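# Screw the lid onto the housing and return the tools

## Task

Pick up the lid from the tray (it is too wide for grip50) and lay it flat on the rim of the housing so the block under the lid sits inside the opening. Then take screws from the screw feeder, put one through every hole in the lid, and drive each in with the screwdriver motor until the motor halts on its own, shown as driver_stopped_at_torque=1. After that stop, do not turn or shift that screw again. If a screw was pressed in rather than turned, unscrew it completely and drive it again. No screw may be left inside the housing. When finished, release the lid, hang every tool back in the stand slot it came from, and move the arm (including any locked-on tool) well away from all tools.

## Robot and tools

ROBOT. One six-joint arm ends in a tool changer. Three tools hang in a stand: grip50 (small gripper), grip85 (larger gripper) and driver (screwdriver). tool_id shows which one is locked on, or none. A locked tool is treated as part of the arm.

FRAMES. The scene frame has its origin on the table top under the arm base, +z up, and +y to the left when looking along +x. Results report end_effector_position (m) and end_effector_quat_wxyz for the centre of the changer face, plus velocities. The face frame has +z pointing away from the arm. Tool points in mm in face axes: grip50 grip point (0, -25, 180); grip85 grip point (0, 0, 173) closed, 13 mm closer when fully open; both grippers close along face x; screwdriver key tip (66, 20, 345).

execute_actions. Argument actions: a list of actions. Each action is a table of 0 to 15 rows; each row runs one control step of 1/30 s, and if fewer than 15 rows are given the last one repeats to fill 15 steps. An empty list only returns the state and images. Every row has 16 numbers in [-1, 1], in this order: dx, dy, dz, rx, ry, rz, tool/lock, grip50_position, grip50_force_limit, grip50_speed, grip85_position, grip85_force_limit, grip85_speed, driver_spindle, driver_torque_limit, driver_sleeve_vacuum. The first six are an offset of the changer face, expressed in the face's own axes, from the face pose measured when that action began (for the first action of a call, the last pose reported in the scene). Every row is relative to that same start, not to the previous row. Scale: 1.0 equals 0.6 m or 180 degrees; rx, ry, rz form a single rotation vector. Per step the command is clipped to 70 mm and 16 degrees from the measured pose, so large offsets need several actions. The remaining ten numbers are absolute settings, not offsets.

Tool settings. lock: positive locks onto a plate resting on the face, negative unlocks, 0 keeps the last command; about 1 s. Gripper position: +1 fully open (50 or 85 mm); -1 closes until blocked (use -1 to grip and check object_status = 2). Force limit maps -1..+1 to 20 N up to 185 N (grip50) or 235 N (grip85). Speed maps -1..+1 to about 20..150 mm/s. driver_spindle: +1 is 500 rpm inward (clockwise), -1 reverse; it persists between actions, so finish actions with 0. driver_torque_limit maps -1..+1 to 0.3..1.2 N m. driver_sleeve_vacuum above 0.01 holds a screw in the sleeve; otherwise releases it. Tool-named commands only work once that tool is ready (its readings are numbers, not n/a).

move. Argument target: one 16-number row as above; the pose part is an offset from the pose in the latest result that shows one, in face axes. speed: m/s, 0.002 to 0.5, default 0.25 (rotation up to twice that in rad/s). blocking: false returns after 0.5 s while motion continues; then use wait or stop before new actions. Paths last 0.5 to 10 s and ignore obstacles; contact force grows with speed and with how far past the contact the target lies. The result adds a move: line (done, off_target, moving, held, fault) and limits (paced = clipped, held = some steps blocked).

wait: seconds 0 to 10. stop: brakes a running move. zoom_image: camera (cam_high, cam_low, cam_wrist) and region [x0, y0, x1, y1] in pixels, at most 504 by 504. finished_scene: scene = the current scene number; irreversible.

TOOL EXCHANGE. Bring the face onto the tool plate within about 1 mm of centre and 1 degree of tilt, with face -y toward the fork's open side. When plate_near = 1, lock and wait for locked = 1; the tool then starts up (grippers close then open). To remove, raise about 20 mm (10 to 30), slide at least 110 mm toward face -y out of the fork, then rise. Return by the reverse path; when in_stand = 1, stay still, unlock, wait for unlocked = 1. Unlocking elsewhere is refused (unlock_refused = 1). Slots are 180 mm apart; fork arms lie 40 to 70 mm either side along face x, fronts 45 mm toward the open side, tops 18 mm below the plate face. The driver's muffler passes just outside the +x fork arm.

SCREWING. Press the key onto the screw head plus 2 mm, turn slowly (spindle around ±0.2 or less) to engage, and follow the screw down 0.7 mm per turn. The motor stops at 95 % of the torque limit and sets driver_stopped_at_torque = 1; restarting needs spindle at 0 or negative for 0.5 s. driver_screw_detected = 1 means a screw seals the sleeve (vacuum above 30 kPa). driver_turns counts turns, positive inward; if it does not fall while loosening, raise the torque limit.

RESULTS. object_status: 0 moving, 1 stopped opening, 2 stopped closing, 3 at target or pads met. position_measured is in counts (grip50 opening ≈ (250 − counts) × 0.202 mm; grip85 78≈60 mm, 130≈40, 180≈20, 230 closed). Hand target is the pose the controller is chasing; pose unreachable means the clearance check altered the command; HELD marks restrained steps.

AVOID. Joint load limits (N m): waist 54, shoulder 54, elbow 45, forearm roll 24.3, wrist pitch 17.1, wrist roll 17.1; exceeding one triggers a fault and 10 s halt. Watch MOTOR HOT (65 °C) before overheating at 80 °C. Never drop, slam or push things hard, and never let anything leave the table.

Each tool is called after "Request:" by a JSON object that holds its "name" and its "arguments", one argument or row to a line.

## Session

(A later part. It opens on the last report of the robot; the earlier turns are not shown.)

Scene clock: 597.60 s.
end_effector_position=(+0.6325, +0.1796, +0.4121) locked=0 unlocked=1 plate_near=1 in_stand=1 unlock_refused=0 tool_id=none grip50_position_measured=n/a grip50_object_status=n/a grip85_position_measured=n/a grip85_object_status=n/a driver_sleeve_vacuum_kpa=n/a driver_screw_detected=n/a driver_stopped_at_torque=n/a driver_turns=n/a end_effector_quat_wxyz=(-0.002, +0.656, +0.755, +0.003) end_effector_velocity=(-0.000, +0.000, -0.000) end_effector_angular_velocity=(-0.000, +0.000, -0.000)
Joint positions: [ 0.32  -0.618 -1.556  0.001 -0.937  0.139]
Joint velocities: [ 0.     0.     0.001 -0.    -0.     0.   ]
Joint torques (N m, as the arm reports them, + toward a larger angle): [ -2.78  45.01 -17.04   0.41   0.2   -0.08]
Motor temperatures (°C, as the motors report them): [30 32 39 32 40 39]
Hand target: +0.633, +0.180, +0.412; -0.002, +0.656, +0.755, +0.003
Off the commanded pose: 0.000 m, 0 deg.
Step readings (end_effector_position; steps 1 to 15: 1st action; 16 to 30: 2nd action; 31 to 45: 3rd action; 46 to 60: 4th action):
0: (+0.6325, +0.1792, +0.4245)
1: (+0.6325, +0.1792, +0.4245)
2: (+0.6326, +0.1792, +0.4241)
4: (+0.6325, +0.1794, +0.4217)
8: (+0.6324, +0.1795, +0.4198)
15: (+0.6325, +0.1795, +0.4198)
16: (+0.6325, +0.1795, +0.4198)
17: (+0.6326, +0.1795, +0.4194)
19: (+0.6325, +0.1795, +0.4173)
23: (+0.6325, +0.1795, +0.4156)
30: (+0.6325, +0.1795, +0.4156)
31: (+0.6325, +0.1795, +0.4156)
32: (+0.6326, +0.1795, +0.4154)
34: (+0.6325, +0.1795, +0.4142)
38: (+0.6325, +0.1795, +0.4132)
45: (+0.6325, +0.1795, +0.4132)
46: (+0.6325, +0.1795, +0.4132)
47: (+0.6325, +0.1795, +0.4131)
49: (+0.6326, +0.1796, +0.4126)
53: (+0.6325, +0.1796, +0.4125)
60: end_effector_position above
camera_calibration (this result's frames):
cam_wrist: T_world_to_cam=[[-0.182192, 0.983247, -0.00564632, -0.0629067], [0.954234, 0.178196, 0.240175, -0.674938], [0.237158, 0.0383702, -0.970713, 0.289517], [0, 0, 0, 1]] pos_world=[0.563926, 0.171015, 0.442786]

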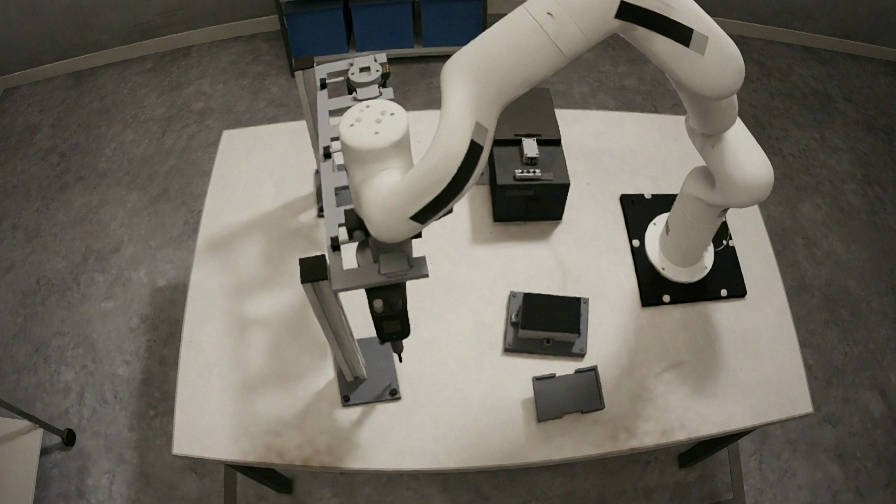

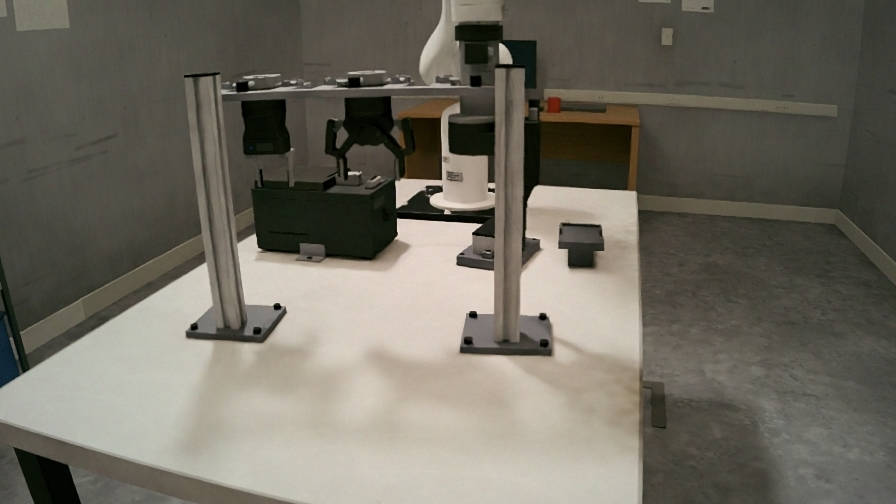

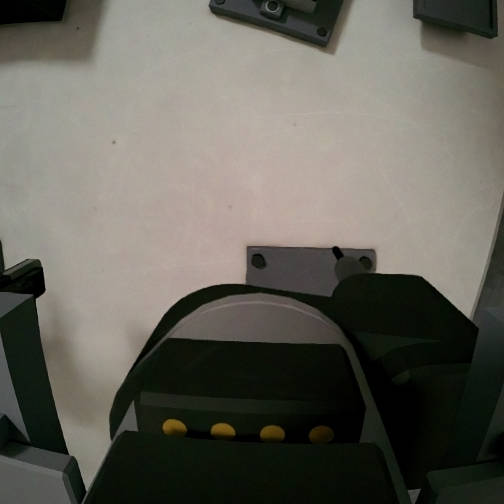

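Request:
{"name": "execute_actions", "arguments": {
  "actions": [
    [[0,0,0,0,0,0,1,0,0,0,0,0,0,0,-1,0]],
    [[0,0,0,0,0,0,1,0,0,0,0,0,0,0,-1,0]],
    [[0,0,0,0,0,0,1,0,0,0,0,0,0,0,-1,0]]
  ]
}}

Request:
{"name": "move", "arguments": {
  "target": [0,0,-0.0333,0,0,0,1,0,0,0,0,0,0,0,-1,0],
  "speed": 0.04
}}

Scene clock: 603.97 s.
end_effector_position=(+0.6327, +0.1795, +0.4125) locked=1 unlocked=0 plate_near=1 in_stand=1 unlock_refused=0 tool_id=driver grip50_position_measured=n/a grip50_object_status=n/a grip85_position_measured=n/a grip85_object_status=n/a driver_sleeve_vacuum_kpa=n/a driver_screw_detected=n/a driver_stopped_at_torque=n/a driver_turns=n/a end_effector_quat_wxyz=(-0.001, +0.656, +0.755, +0.003) end_effector_velocity=(+0.001, -0.001, -0.000) end_effector_angular_velocity=(+0.000, -0.003, -0.001)
Joint positions: [ 0.319 -0.618 -1.557  0.001 -0.937  0.139]
Joint velocities: [-0.002 -0.    -0.    -0.001  0.003 -0.001]
Joint torques (N m, as the arm reports them, + toward a larger angle): [ -1.64  64.48 -24.25   1.56   0.69   0.03]
Motor temperatures (°C, as the motors report them): [30 32 39 32 40 39]
Hand target: +0.633, +0.180, +0.412; -0.001, +0.656, +0.755, +0.003
Off the commanded pose: 0.000 m, 0 deg.
Step readings (end_effector_position; steps 1 to 15: 1st action; 16 to 30: 2nd action; 31 to 45: 3rd action):
0: (+0.6325, +0.1796, +0.4120)
1: (+0.6325, +0.1796, +0.4120)
2: (+0.6325, +0.1796, +0.4120)
4: (+0.6325, +0.1796, +0.4121)
8: (+0.6325, +0.1796, +0.4121)
15: (+0.6325, +0.1796, +0.4121)
16: (+0.6325, +0.1796, +0.4121)
17: (+0.6325, +0.1796, +0.4120)
19: (+0.6325, +0.1795, +0.4118)
23: (+0.6325, +0.1795, +0.4119)
30: (+0.6326, +0.1795, +0.4124)
31: (+0.6326, +0.1795, +0.4124)
32: (+0.6327, +0.1795, +0.4124)
34: (+0.6327, +0.1795, +0.4125)
38: (+0.6327, +0.1795, +0.4125)
45: end_effector_position above
camera_calibration (this result's frames):
cam_wrist: T_world_to_cam=[[-0.181838, 0.983314, -0.00538708, -0.0631741], [0.954142, 0.177763, 0.240859, -0.675278], [0.237798, 0.0386574, -0.970545, 0.289293], [0, 0, 0, 1]] pos_world=[0.564031, 0.170976, 0.443078]

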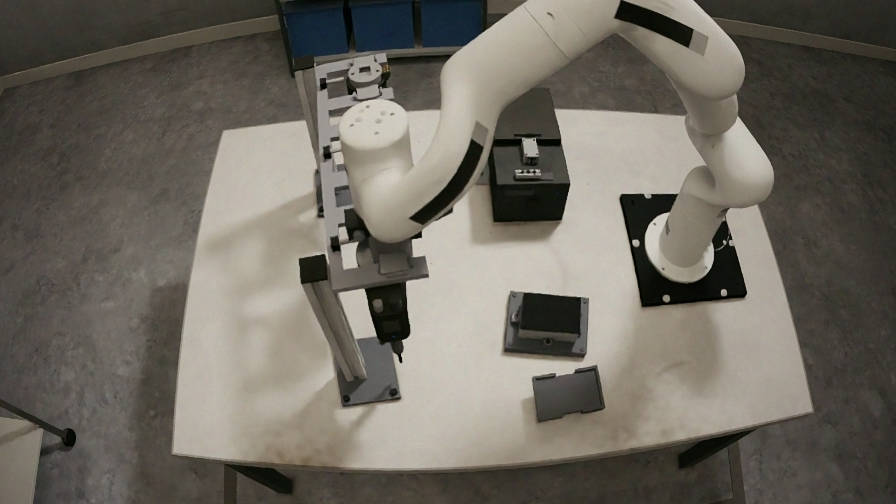

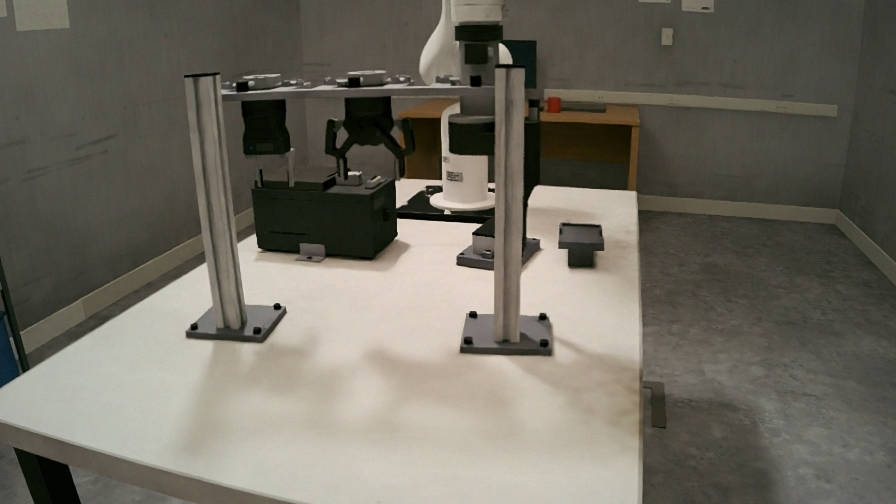

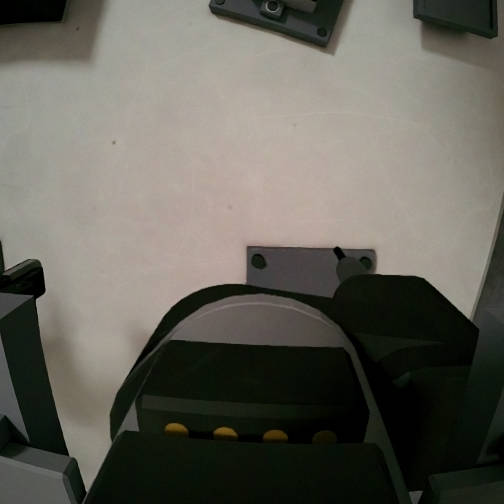

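Scene clock: 604.80 s.
end_effector_position=(+0.6326, +0.1794, +0.4322) locked=1 unlocked=0 plate_near=1 in_stand=0 unlock_refused=0 tool_id=driver grip50_position_measured=n/a grip50_object_status=n/a grip85_position_measured=n/a grip85_object_status=n/a driver_sleeve_vacuum_kpa=0 driver_screw_detected=0 driver_stopped_at_torque=0 driver_turns=0.00 end_effector_quat_wxyz=(-0.002, +0.656, +0.755, +0.003) end_effector_velocity=(-0.000, +0.000, +0.000) end_effector_angular_velocity=(-0.000, +0.002, +0.000)
Joint positions: [ 0.32  -0.603 -1.58   0.001 -0.975  0.139]
Joint velocities: [ 0.     0.    -0.     0.    -0.003 -0.   ]
Joint torques (N m, as the arm reports them, + toward a larger angle): [ -1.37  70.52 -26.35   0.75   0.64  -0.37]
Motor temperatures (°C, as the motors report them): [30 32 39 32 40 39]
Hand target: +0.633, +0.179, +0.432; -0.001, +0.656, +0.755, +0.003
Off the commanded pose: 0.000 m, 0 deg.
move: done
camera_calibration (this result's frames):
cam_wrist: T_world_to_cam=[[-0.181897, 0.983303, -0.00538341, -0.0629287], [0.954203, 0.177831, 0.240568, -0.679869], [0.237509, 0.0386218, -0.970617, 0.308742], [0, 0, 0, 1]] pos_world=[0.563958, 0.170856, 0.462886]

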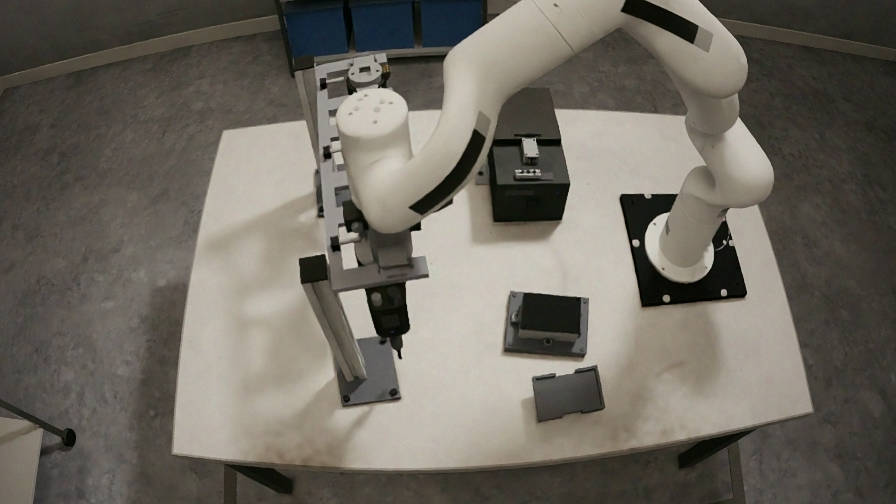

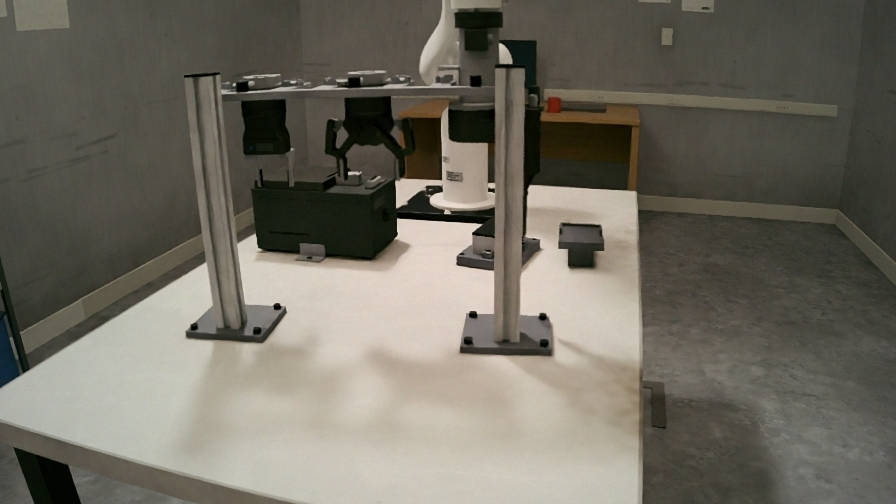

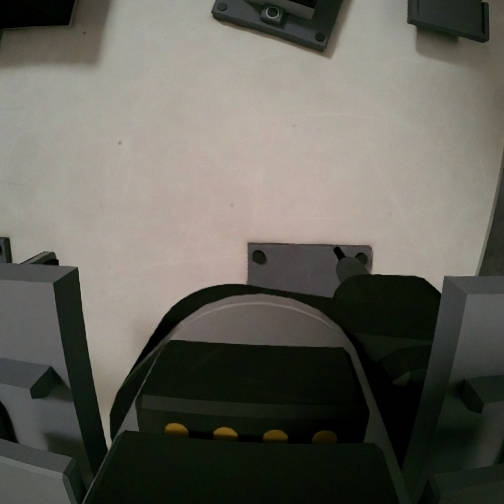

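Request:
{"name": "move", "arguments": {
  "target": [0,-0.21,0,0,0,0,1,0,0,0,0,0,0,0,-1,0],
  "speed": 0.1
}}

Scene clock: 611.13 s.
end_effector_position=(+0.5080, +0.1621, +0.4320) locked=1 unlocked=0 plate_near=1 in_stand=0 unlock_refused=0 tool_id=driver grip50_position_measured=n/a grip50_object_status=n/a grip85_position_measured=n/a grip85_object_status=n/a driver_sleeve_vacuum_kpa=0 driver_screw_detected=0 driver_stopped_at_torque=0 driver_turns=0.00 end_effector_quat_wxyz=(-0.001, +0.656, +0.755, +0.004) end_effector_velocity=(-0.001, -0.000, -0.001) end_effector_angular_velocity=(+0.000, +0.000, +0.001)
Joint positions: [ 0.353 -0.296 -1.152  0.001 -0.854  0.173]
Joint velocities: [ 0.     0.003  0.005  0.     0.002 -0.   ]
Joint torques (N m, as the arm reports them, + toward a larger angle): [ -0.44  50.78 -25.43   1.09   0.62  -0.24]
Motor temperatures (°C, as the motors report them): [30 32 40 32 40 39]
Hand target: +0.508, +0.162, +0.432; -0.002, +0.656, +0.755, +0.003
Off the commanded pose: 0.000 m, 0 deg.
move: done
camera_calibration (this result's frames):
cam_wrist: T_world_to_cam=[[-0.181671, 0.983345, -0.00539977, -0.0686355], [0.954139, 0.177599, 0.240993, -0.557985], [0.237938, 0.0386293, -0.970512, 0.338478], [0, 0, 0, 1]] pos_world=[0.439389, 0.153515, 0.462596]

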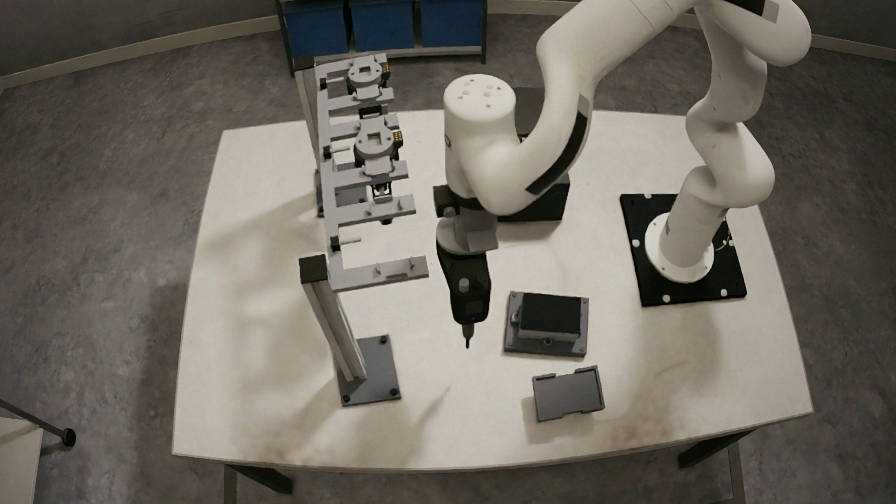

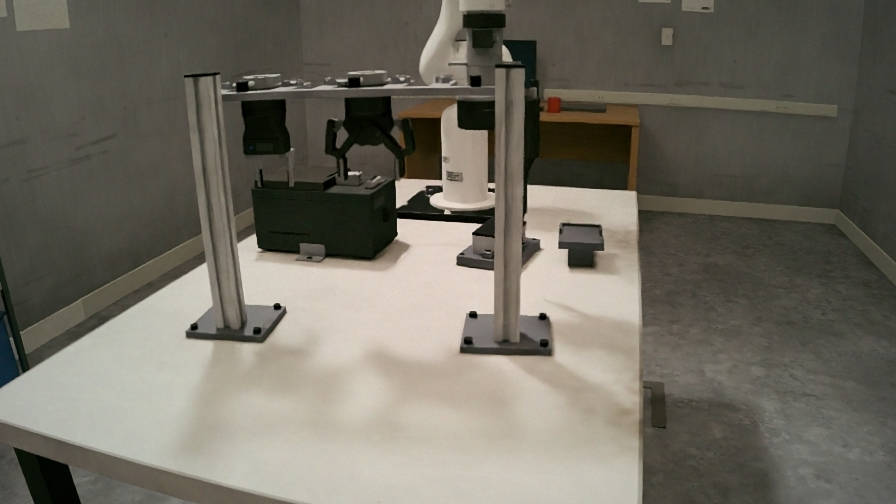

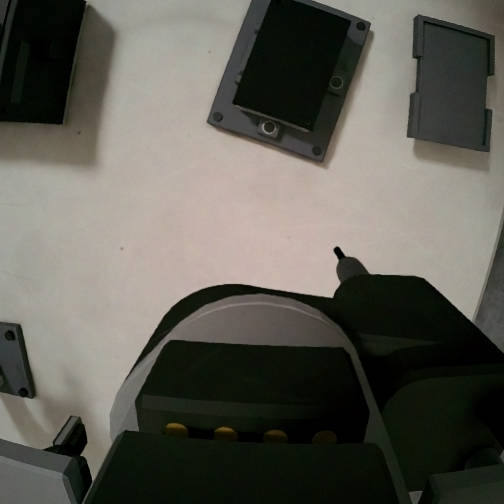

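Request:
{"name": "zoom_image", "arguments": {
  "camera": "cam_high",
  "region": [480,80,600,230]
}}

Region (480, 80, 600, 230) of cam_high's 896x504 image, scaled by 3.360, with more detail than that image has; it fills the left 403 columns of this view, and the rest is white.

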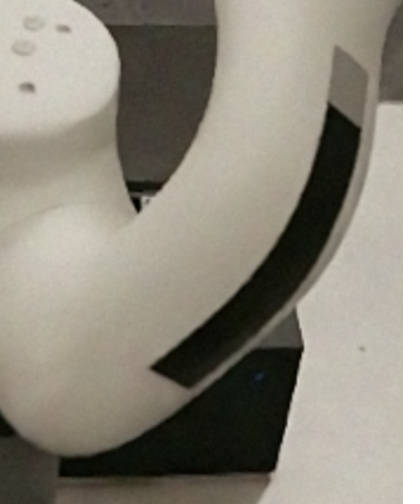

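Request:
{"name": "move", "arguments": {
  "target": [-0.1,-0.15,-0.215,0,0,0,1,0,0,0,0,0,0,0,-1,0],
  "speed": 0.3
}}

Request:
{"name": "move", "arguments": {
  "target": [-0.407,-0.161,0,0,0,0,1,0,0,0,0,0,0,0,-1,0],
  "speed": 0.3
}}

Scene clock: 650.07 s.
end_effector_position=(+0.4271, +0.0897, +0.5599) locked=1 unlocked=0 plate_near=1 in_stand=0 unlock_refused=0 tool_id=driver grip50_position_measured=n/a grip50_object_status=n/a grip85_position_measured=n/a grip85_object_status=n/a driver_sleeve_vacuum_kpa=0 driver_screw_detected=0 driver_stopped_at_torque=0 driver_turns=0.00 end_effector_quat_wxyz=(-0.002, +0.656, +0.755, +0.003) end_effector_velocity=(-0.001, -0.000, +0.002) end_effector_angular_velocity=(-0.000, -0.000, +0.001)
Joint positions: [ 0.254  0.029 -1.083  0.001 -1.11   0.073]
Joint velocities: [-0.     0.004 -0.002 -0.    -0.005 -0.001]
Joint torques (N m, as the arm reports them, + toward a larger angle): [ -1.28  33.23 -26.79   1.12   0.46  -0.35]
Motor temperatures (°C, as the motors report them): [30 32 41 32 40 39]
Hand target: +0.427, +0.090, +0.560; -0.001, +0.656, +0.755, +0.004
Off the commanded pose: 0.001 m, 0 deg.
move: done
camera_calibration (this result's frames):
cam_wrist: T_world_to_cam=[[-0.182107, 0.983265, -0.00527648, -0.0113434], [0.954149, 0.178006, 0.240653, -0.498574], [0.237565, 0.0387899, -0.970597, 0.484895], [0, 0, 0, 1]] pos_world=[0.358454, 0.0810935, 0.590561]

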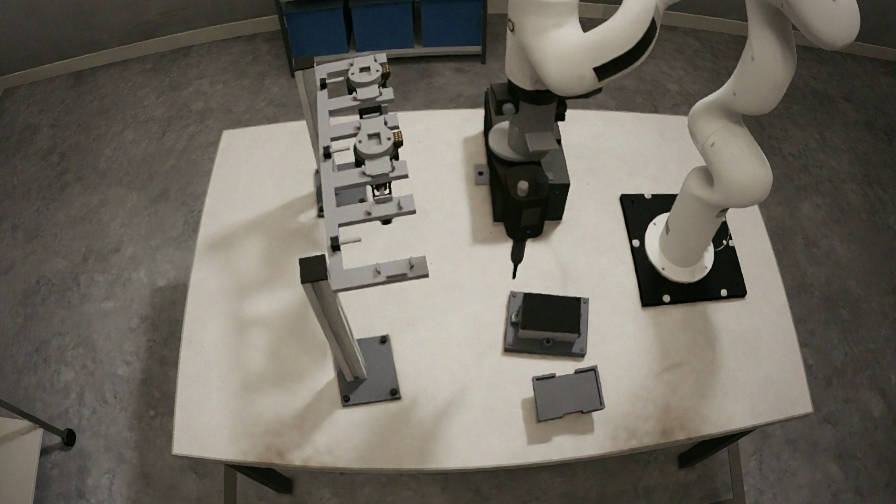

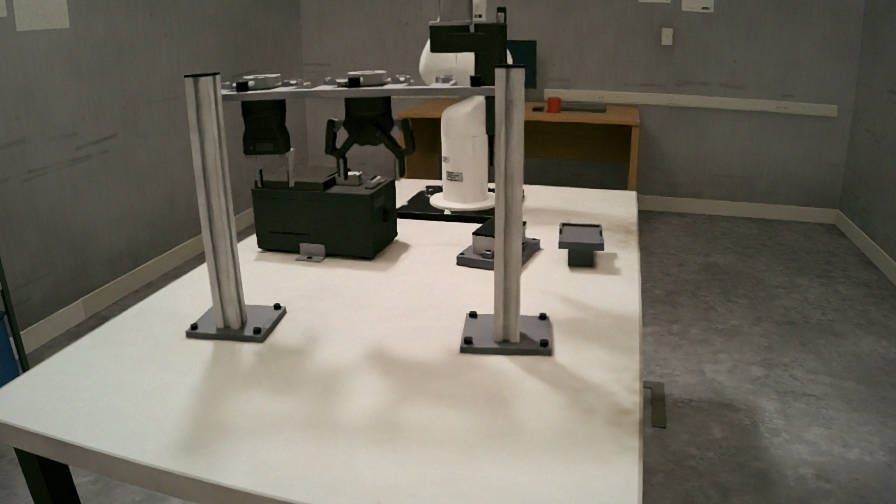

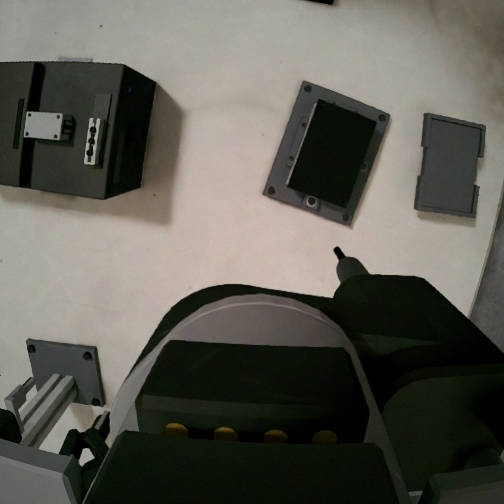

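Scene clock: 651.47 s.
end_effector_position=(+0.3653, -0.1653, +0.5585) locked=1 unlocked=0 plate_near=1 in_stand=0 unlock_refused=0 tool_id=driver grip50_position_measured=n/a grip50_object_status=n/a grip85_position_measured=n/a grip85_object_status=n/a driver_sleeve_vacuum_kpa=0 driver_screw_detected=0 driver_stopped_at_torque=0 driver_turns=0.00 end_effector_quat_wxyz=(-0.001, +0.656, +0.755, +0.003) end_effector_velocity=(+0.000, -0.001, +0.000) end_effector_angular_velocity=(+0.001, -0.002, -0.000)
Joint positions: [-0.378  0.126 -0.992  0.001 -1.117 -0.559]
Joint velocities: [-0.004 -0.001 -0.001  0.002  0.001 -0.004]
Joint torques (N m, as the arm reports them, + toward a larger angle): [ -1.75  24.62 -26.68   1.21  -0.18  -0.25]
Motor temperatures (°C, as the motors report them): [30 32 41 32 40 39]
Hand target: +0.365, -0.166, +0.558; -0.001, +0.656, +0.755, +0.003
Off the commanded pose: 0.001 m, 0 deg.
move: done
camera_calibration (this result's frames):
cam_wrist: T_world_to_cam=[[-0.182444, 0.983197, -0.0062111, 0.22869], [0.953907, 0.178533, 0.241222, -0.394034], [0.238278, 0.0380847, -0.97045, 0.507575], [0, 0, 0, 1]] pos_world=[0.29665, -0.17383, 0.589047]

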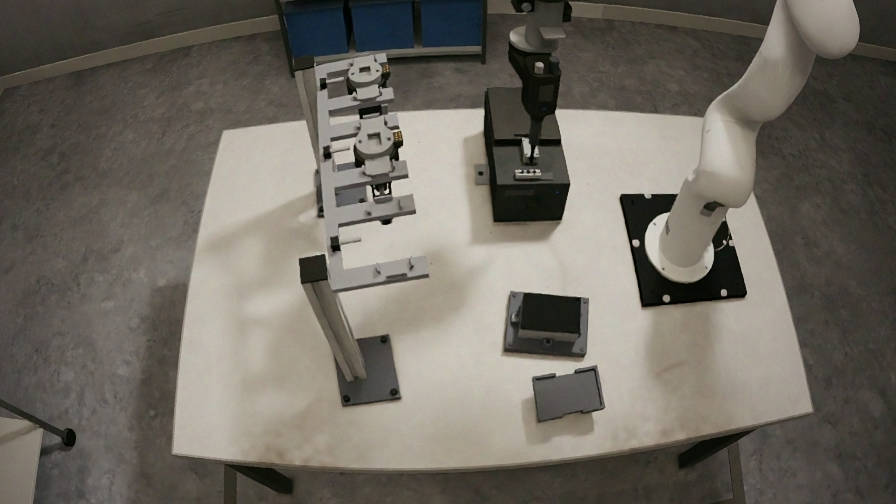

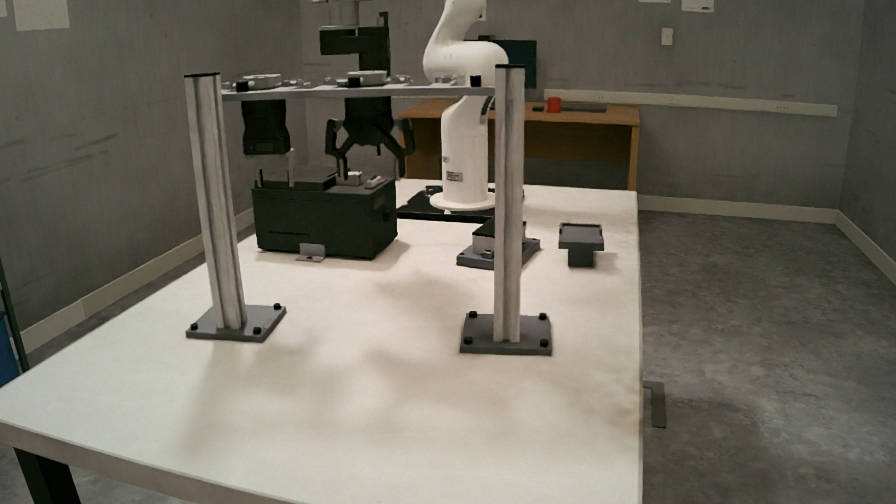

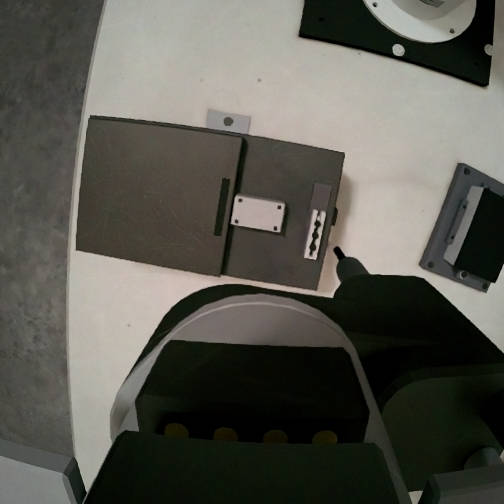

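Request:
{"name": "zoom_image", "arguments": {
  "camera": "cam_wrist",
  "region": [270,170,370,280]
}}

Region (270, 170, 370, 280) of cam_wrist's 504x504 image, scaled by 4.582, with more detail than that image has; it fills the left 458 columns of this view, and the rest is white.

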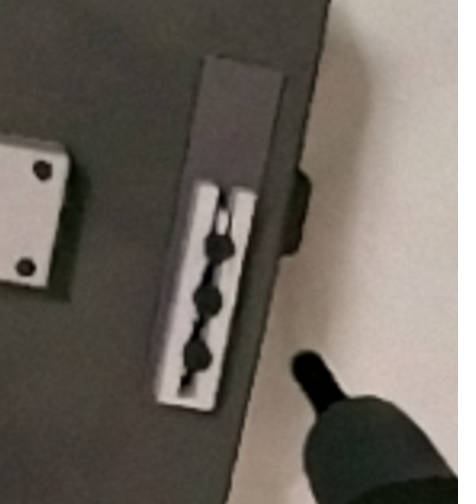

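Request:
{"name": "move", "arguments": {
  "target": [-0.0205,-0.0283,0.04,0,0,0,1,0,0,0,0,0,0,0,-1,0.5],
  "speed": 0.1
}}

Request:
{"name": "zoom_image", "arguments": {
  "camera": "cam_wrist",
  "region": [290,200,370,290]
}}

Scene clock: 671.23 s.
end_effector_position=(+0.3503, -0.1796, +0.5345) locked=1 unlocked=0 plate_near=1 in_stand=0 unlock_refused=0 tool_id=driver grip50_position_measured=n/a grip50_object_status=n/a grip85_position_measured=n/a grip85_object_status=n/a driver_sleeve_vacuum_kpa=14 driver_screw_detected=0 driver_stopped_at_torque=0 driver_turns=0.00 end_effector_quat_wxyz=(-0.001, +0.656, +0.755, +0.003) end_effector_velocity=(-0.000, -0.000, -0.001) end_effector_angular_velocity=(-0.000, -0.001, +0.001)
Joint positions: [-0.427  0.137 -0.93   0.001 -1.064 -0.608]
Joint velocities: [-0.001  0.001  0.002  0.     0.003 -0.002]
Joint torques (N m, as the arm reports them, + toward a larger angle): [ -1.82  25.5  -26.34   0.89  -0.17  -0.33]
Motor temperatures (°C, as the motors report them): [30 32 41 32 40 39]
Hand target: +0.350, -0.180, +0.534; -0.001, +0.656, +0.755, +0.003
Off the commanded pose: 0.000 m, 0 deg.
move: done
camera_calibration (this result's frames):
cam_wrist: T_world_to_cam=[[-0.182362, 0.98321, -0.0065157, 0.240084], [0.953848, 0.178516, 0.241466, -0.371518], [0.238575, 0.0378193, -0.970387, 0.488285], [0, 0, 0, 1]] pos_world=[0.281662, -0.188197, 0.565099]

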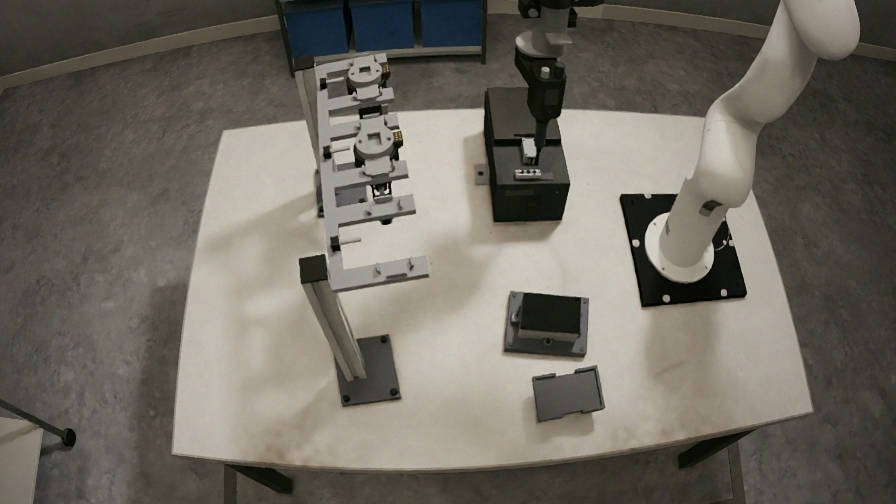

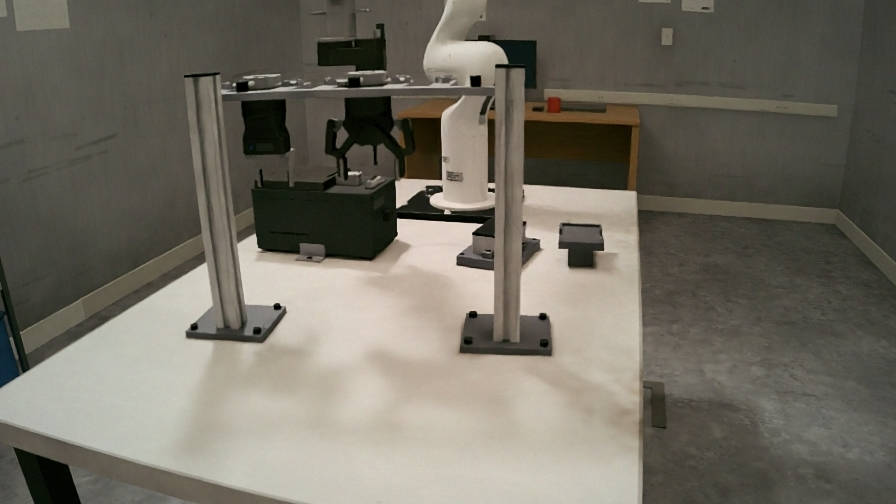

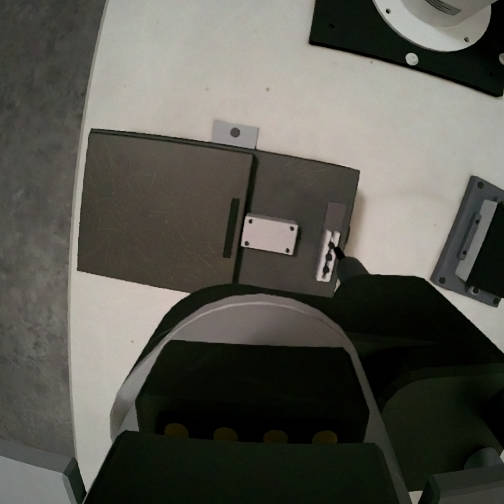

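Region (290, 200, 370, 290) of cam_wrist's 504x504 image, scaled by 5.600, with more detail than that image has.

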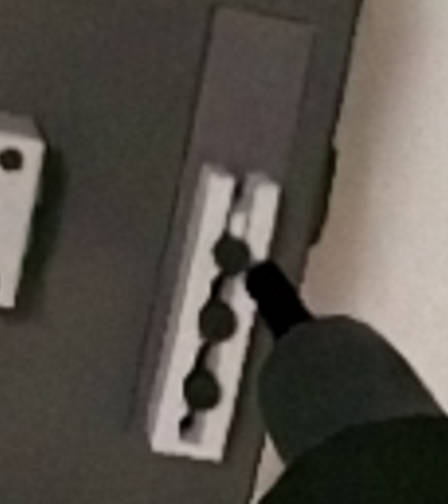

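Request:
{"name": "execute_actions", "arguments": {
  "actions": [
    [[-0.0038,-0.0005,0.02,0,0,0,1,0,0,0,0,0,0,0,-1,0.5]]
  ]
}}

Request:
{"name": "zoom_image", "arguments": {
  "camera": "cam_wrist",
  "region": [310,220,360,280]
}}

Scene clock: 680.40 s.
end_effector_position=(+0.3504, -0.1819, +0.5226) locked=1 unlocked=0 plate_near=1 in_stand=0 unlock_refused=0 tool_id=driver grip50_position_measured=n/a grip50_object_status=n/a grip85_position_measured=n/a grip85_object_status=n/a driver_sleeve_vacuum_kpa=14 driver_screw_detected=0 driver_stopped_at_torque=0 driver_turns=0.00 end_effector_quat_wxyz=(-0.001, +0.656, +0.755, +0.003) end_effector_velocity=(-0.000, +0.000, -0.000) end_effector_angular_velocity=(+0.000, +0.001, -0.000)
Joint positions: [-0.432  0.128 -0.91   0.001 -1.036 -0.613]
Joint velocities: [ 0.    -0.     0.    -0.    -0.     0.001]
Joint torques (N m, as the arm reports them, + toward a larger angle): [ -1.99  25.57 -26.     1.19  -0.17  -0.25]
Motor temperatures (°C, as the motors report them): [30 31 41 32 40 39]
Hand target: +0.350, -0.182, +0.523; -0.001, +0.656, +0.755, +0.003
Off the commanded pose: 0.000 m, 0 deg.
Step readings (end_effector_position):
0: (+0.3502, -0.1797, +0.5344)
1: (+0.3502, -0.1797, +0.5343)
2: (+0.3503, -0.1799, +0.5335)
4: (+0.3504, -0.1810, +0.5279)
8: (+0.3501, -0.1817, +0.5226)
15: end_effector_position above
camera_calibration (this result's frames):
cam_wrist: T_world_to_cam=[[-0.182323, 0.983216, -0.00664841, 0.242278], [0.953817, 0.178505, 0.241598, -0.368359], [0.23873, 0.0377075, -0.970354, 0.476712], [0, 0, 0, 1]] pos_world=[0.281714, -0.190433, 0.553185]

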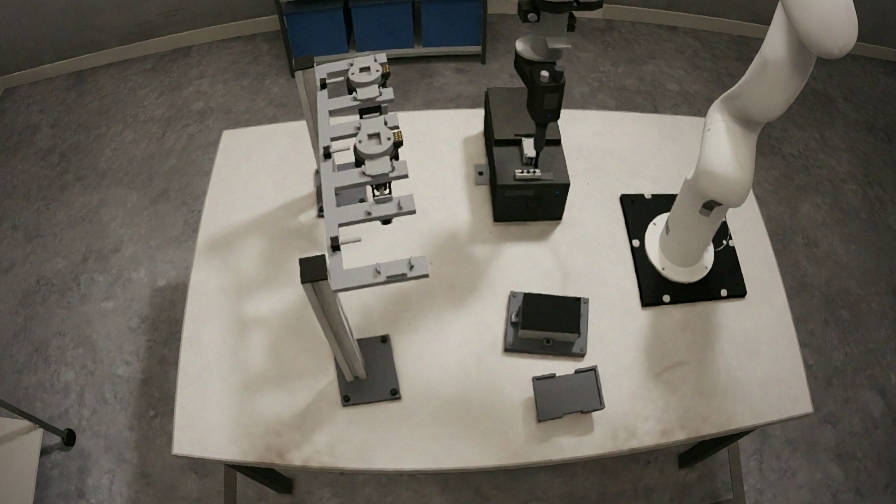

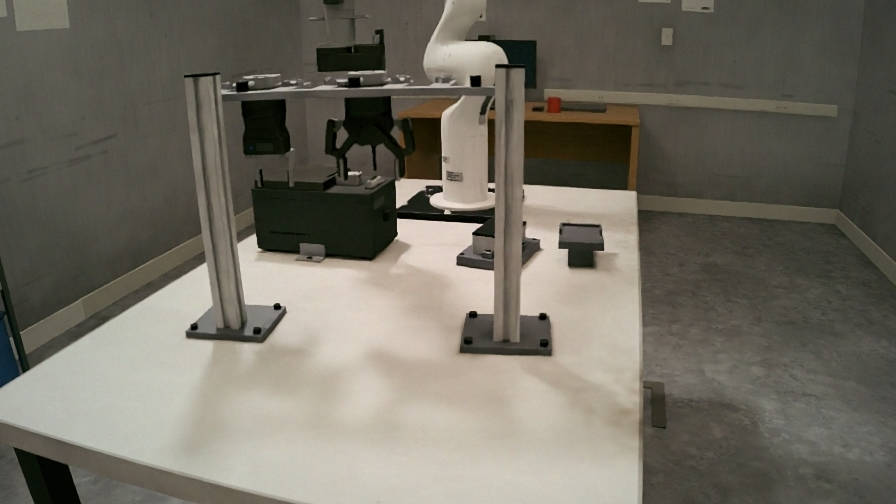

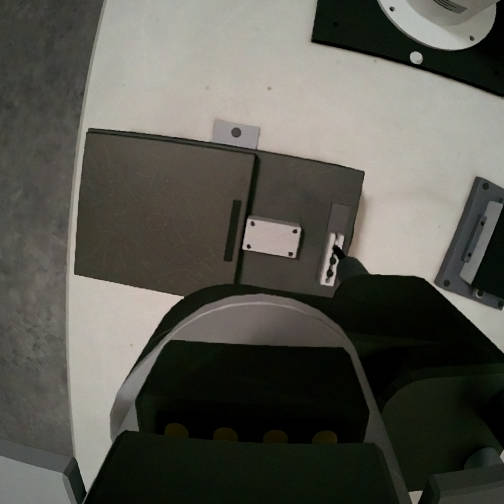

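Region (310, 220, 360, 280) of cam_wrist's 504x504 image, scaled by 8.400, with more detail than that image has.

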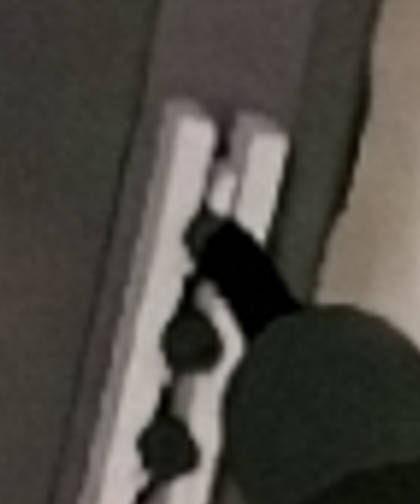

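Request:
{"name": "execute_actions", "arguments": {
  "actions": [
    [[0,0,0.008,0,0,0,1,0,0,0,0,0,0,0,-1,0.5]],
    [[0,0,0.005,0,0,0,1,0,0,0,0,0,0,0,-1,0.5]],
    [[0,0,0.003,0,0,0,1,0,0,0,0,0,0,0,-1,0.5]]
  ]
}}

Request:
{"name": "zoom_image", "arguments": {
  "camera": "cam_wrist",
  "region": [310,220,360,280]
}}

Scene clock: 688.83 s.
end_effector_position=(+0.3504, -0.1818, +0.5131) locked=1 unlocked=0 plate_near=1 in_stand=0 unlock_refused=0 tool_id=driver grip50_position_measured=n/a grip50_object_status=n/a grip85_position_measured=n/a grip85_object_status=n/a driver_sleeve_vacuum_kpa=14 driver_screw_detected=0 driver_stopped_at_torque=0 driver_turns=0.00 end_effector_quat_wxyz=(-0.001, +0.656, +0.755, +0.003) end_effector_velocity=(-0.000, +0.000, -0.000) end_effector_angular_velocity=(+0.001, +0.002, +0.000)
Joint positions: [-0.432  0.123 -0.894  0.001 -1.014 -0.613]
Joint velocities: [-0.    -0.     0.    -0.    -0.002 -0.   ]
Joint torques (N m, as the arm reports them, + toward a larger angle): [ -1.17  24.59 -25.83   0.88  -0.05  -0.26]
Motor temperatures (°C, as the motors report them): [30 31 41 32 40 39]
Hand target: +0.350, -0.182, +0.513; -0.001, +0.656, +0.755, +0.003
Off the commanded pose: 0.000 m, 0 deg.
Step readings (end_effector_position; steps 1 to 15: 1st action; 16 to 30: 2nd action; 31 to 45: 3rd action):
0: (+0.3503, -0.1819, +0.5225)
1: (+0.3503, -0.1819, +0.5225)
2: (+0.3504, -0.1819, +0.5221)
4: (+0.3504, -0.1819, +0.5198)
8: (+0.3503, -0.1818, +0.5179)
15: (+0.3504, -0.1819, +0.5179)
16: (+0.3504, -0.1819, +0.5178)
17: (+0.3504, -0.1819, +0.5175)
19: (+0.3504, -0.1819, +0.5161)
23: (+0.3503, -0.1818, +0.5149)
30: (+0.3504, -0.1819, +0.5149)
31: (+0.3504, -0.1819, +0.5149)
32: (+0.3504, -0.1819, +0.5147)
34: (+0.3504, -0.1819, +0.5138)
38: (+0.3504, -0.1818, +0.5132)
45: end_effector_position above
camera_calibration (this result's frames):
cam_wrist: T_world_to_cam=[[-0.182283, 0.983223, -0.00676922, 0.242234], [0.953782, 0.178489, 0.241747, -0.366182], [0.2389, 0.03761, -0.970316, 0.467412], [0, 0, 0, 1]] pos_world=[0.281749, -0.19039, 0.5437]

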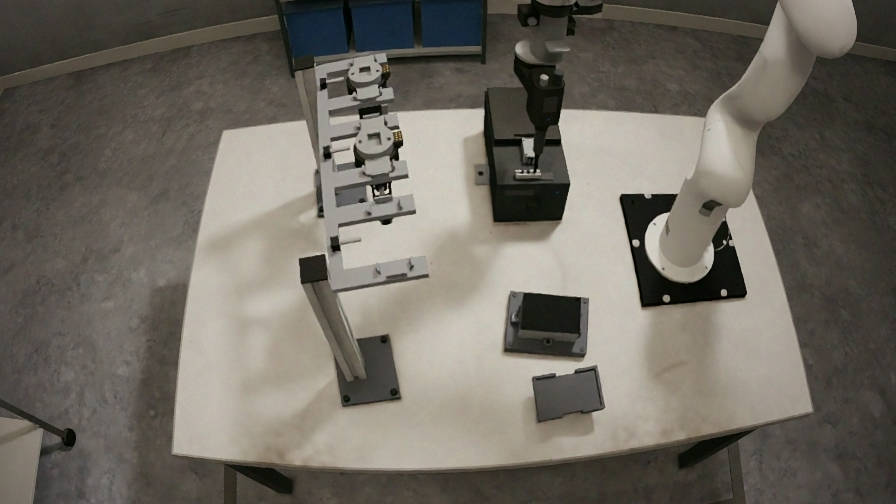

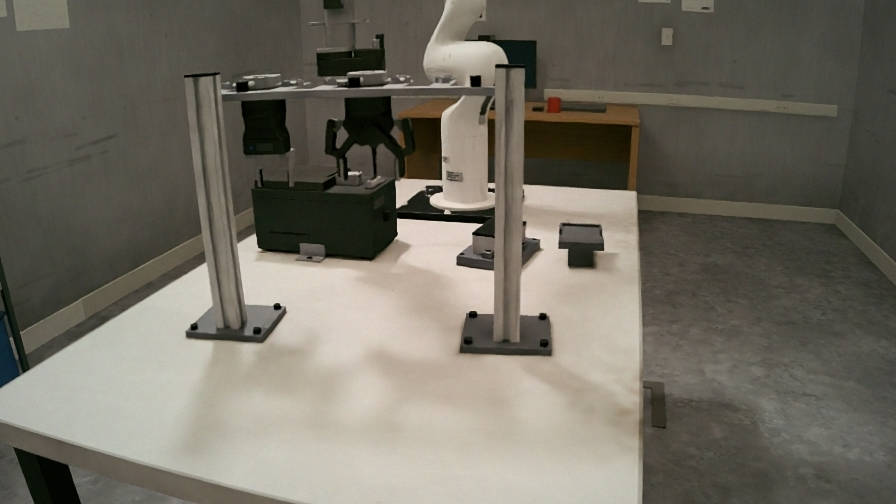

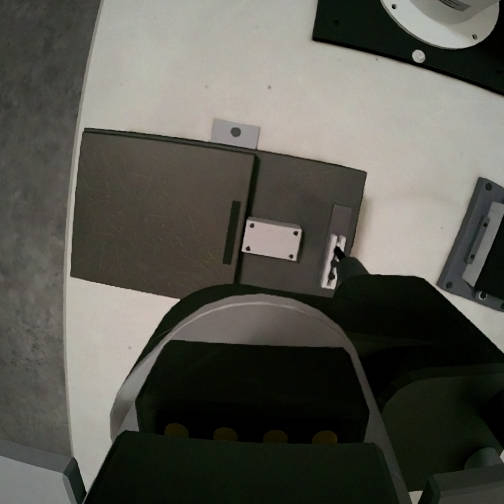

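Region (310, 220, 360, 280) of cam_wrist's 504x504 image, scaled by 8.400, with more detail than that image has.

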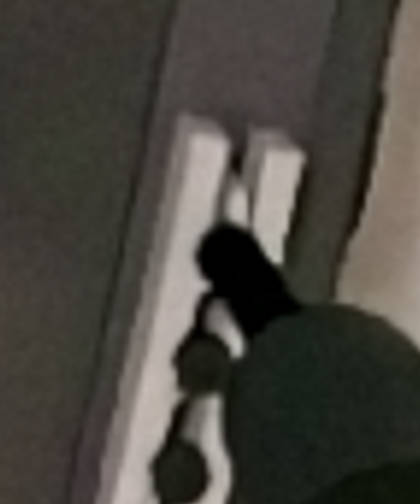

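Continue down.

Request:
{"name": "execute_actions", "arguments": {
  "actions": [
    [[0,0,0.002,0,0,0,1,0,0,0,0,0,0,0,-1,0.5]],
    [[0,0,0.002,0,0,0,1,0,0,0,0,0,0,0,-1,0.5]]
  ]
}}

Scene clock: 692.50 s.
end_effector_position=(+0.3504, -0.1818, +0.5108) locked=1 unlocked=0 plate_near=1 in_stand=0 unlock_refused=0 tool_id=driver grip50_position_measured=n/a grip50_object_status=n/a grip85_position_measured=n/a grip85_object_status=n/a driver_sleeve_vacuum_kpa=14 driver_screw_detected=0 driver_stopped_at_torque=0 driver_turns=0.00 end_effector_quat_wxyz=(-0.001, +0.656, +0.755, +0.003) end_effector_velocity=(+0.000, -0.000, -0.001) end_effector_angular_velocity=(+0.000, -0.000, +0.000)
Joint positions: [-0.432  0.122 -0.889  0.001 -1.008 -0.613]
Joint velocities: [ 0.    -0.001  0.001  0.001  0.002 -0.   ]
Joint torques (N m, as the arm reports them, + toward a larger angle): [ -1.83  24.09 -24.34   0.69   0.06  -0.15]
Motor temperatures (°C, as the motors report them): [30 31 41 32 40 39]
Hand target: +0.350, -0.182, +0.511; -0.001, +0.656, +0.755, +0.003
Off the commanded pose: 0.000 m, 0 deg.
Step readings (end_effector_position; steps 1 to 15: 1st action; 16 to 30: 2nd action):
0: (+0.3504, -0.1818, +0.5131)
1: (+0.3504, -0.1818, +0.5131)
2: (+0.3504, -0.1818, +0.5130)
4: (+0.3504, -0.1818, +0.5125)
8: (+0.3504, -0.1818, +0.5120)
15: (+0.3504, -0.1818, +0.5120)
16: (+0.3504, -0.1818, +0.5120)
17: (+0.3504, -0.1818, +0.5118)
19: (+0.3504, -0.1818, +0.5113)
23: (+0.3504, -0.1818, +0.5108)
30: end_effector_position above
camera_calibration (this result's frames):
cam_wrist: T_world_to_cam=[[-0.182269, 0.983225, -0.00680714, 0.242225], [0.953768, 0.178482, 0.241809, -0.365656], [0.238967, 0.0375818, -0.9703, 0.465092], [0, 0, 0, 1]] pos_world=[0.281759, -0.190378, 0.541346]

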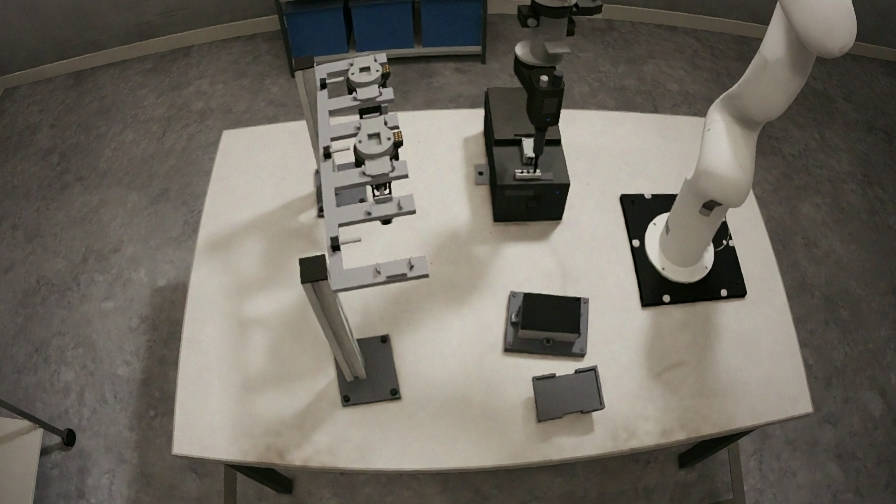

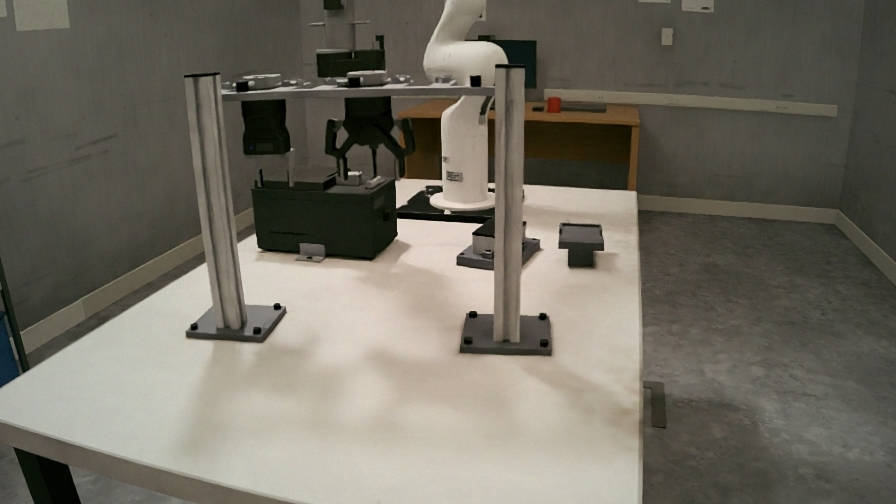

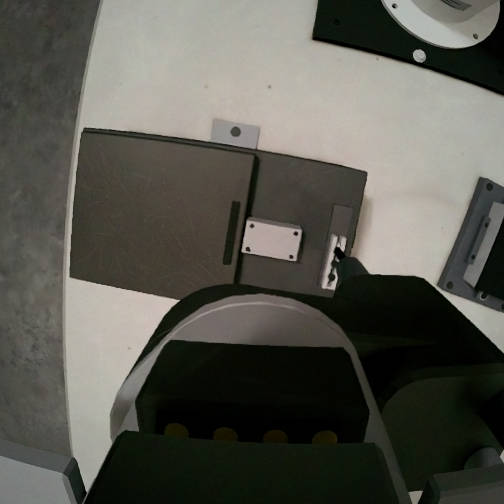

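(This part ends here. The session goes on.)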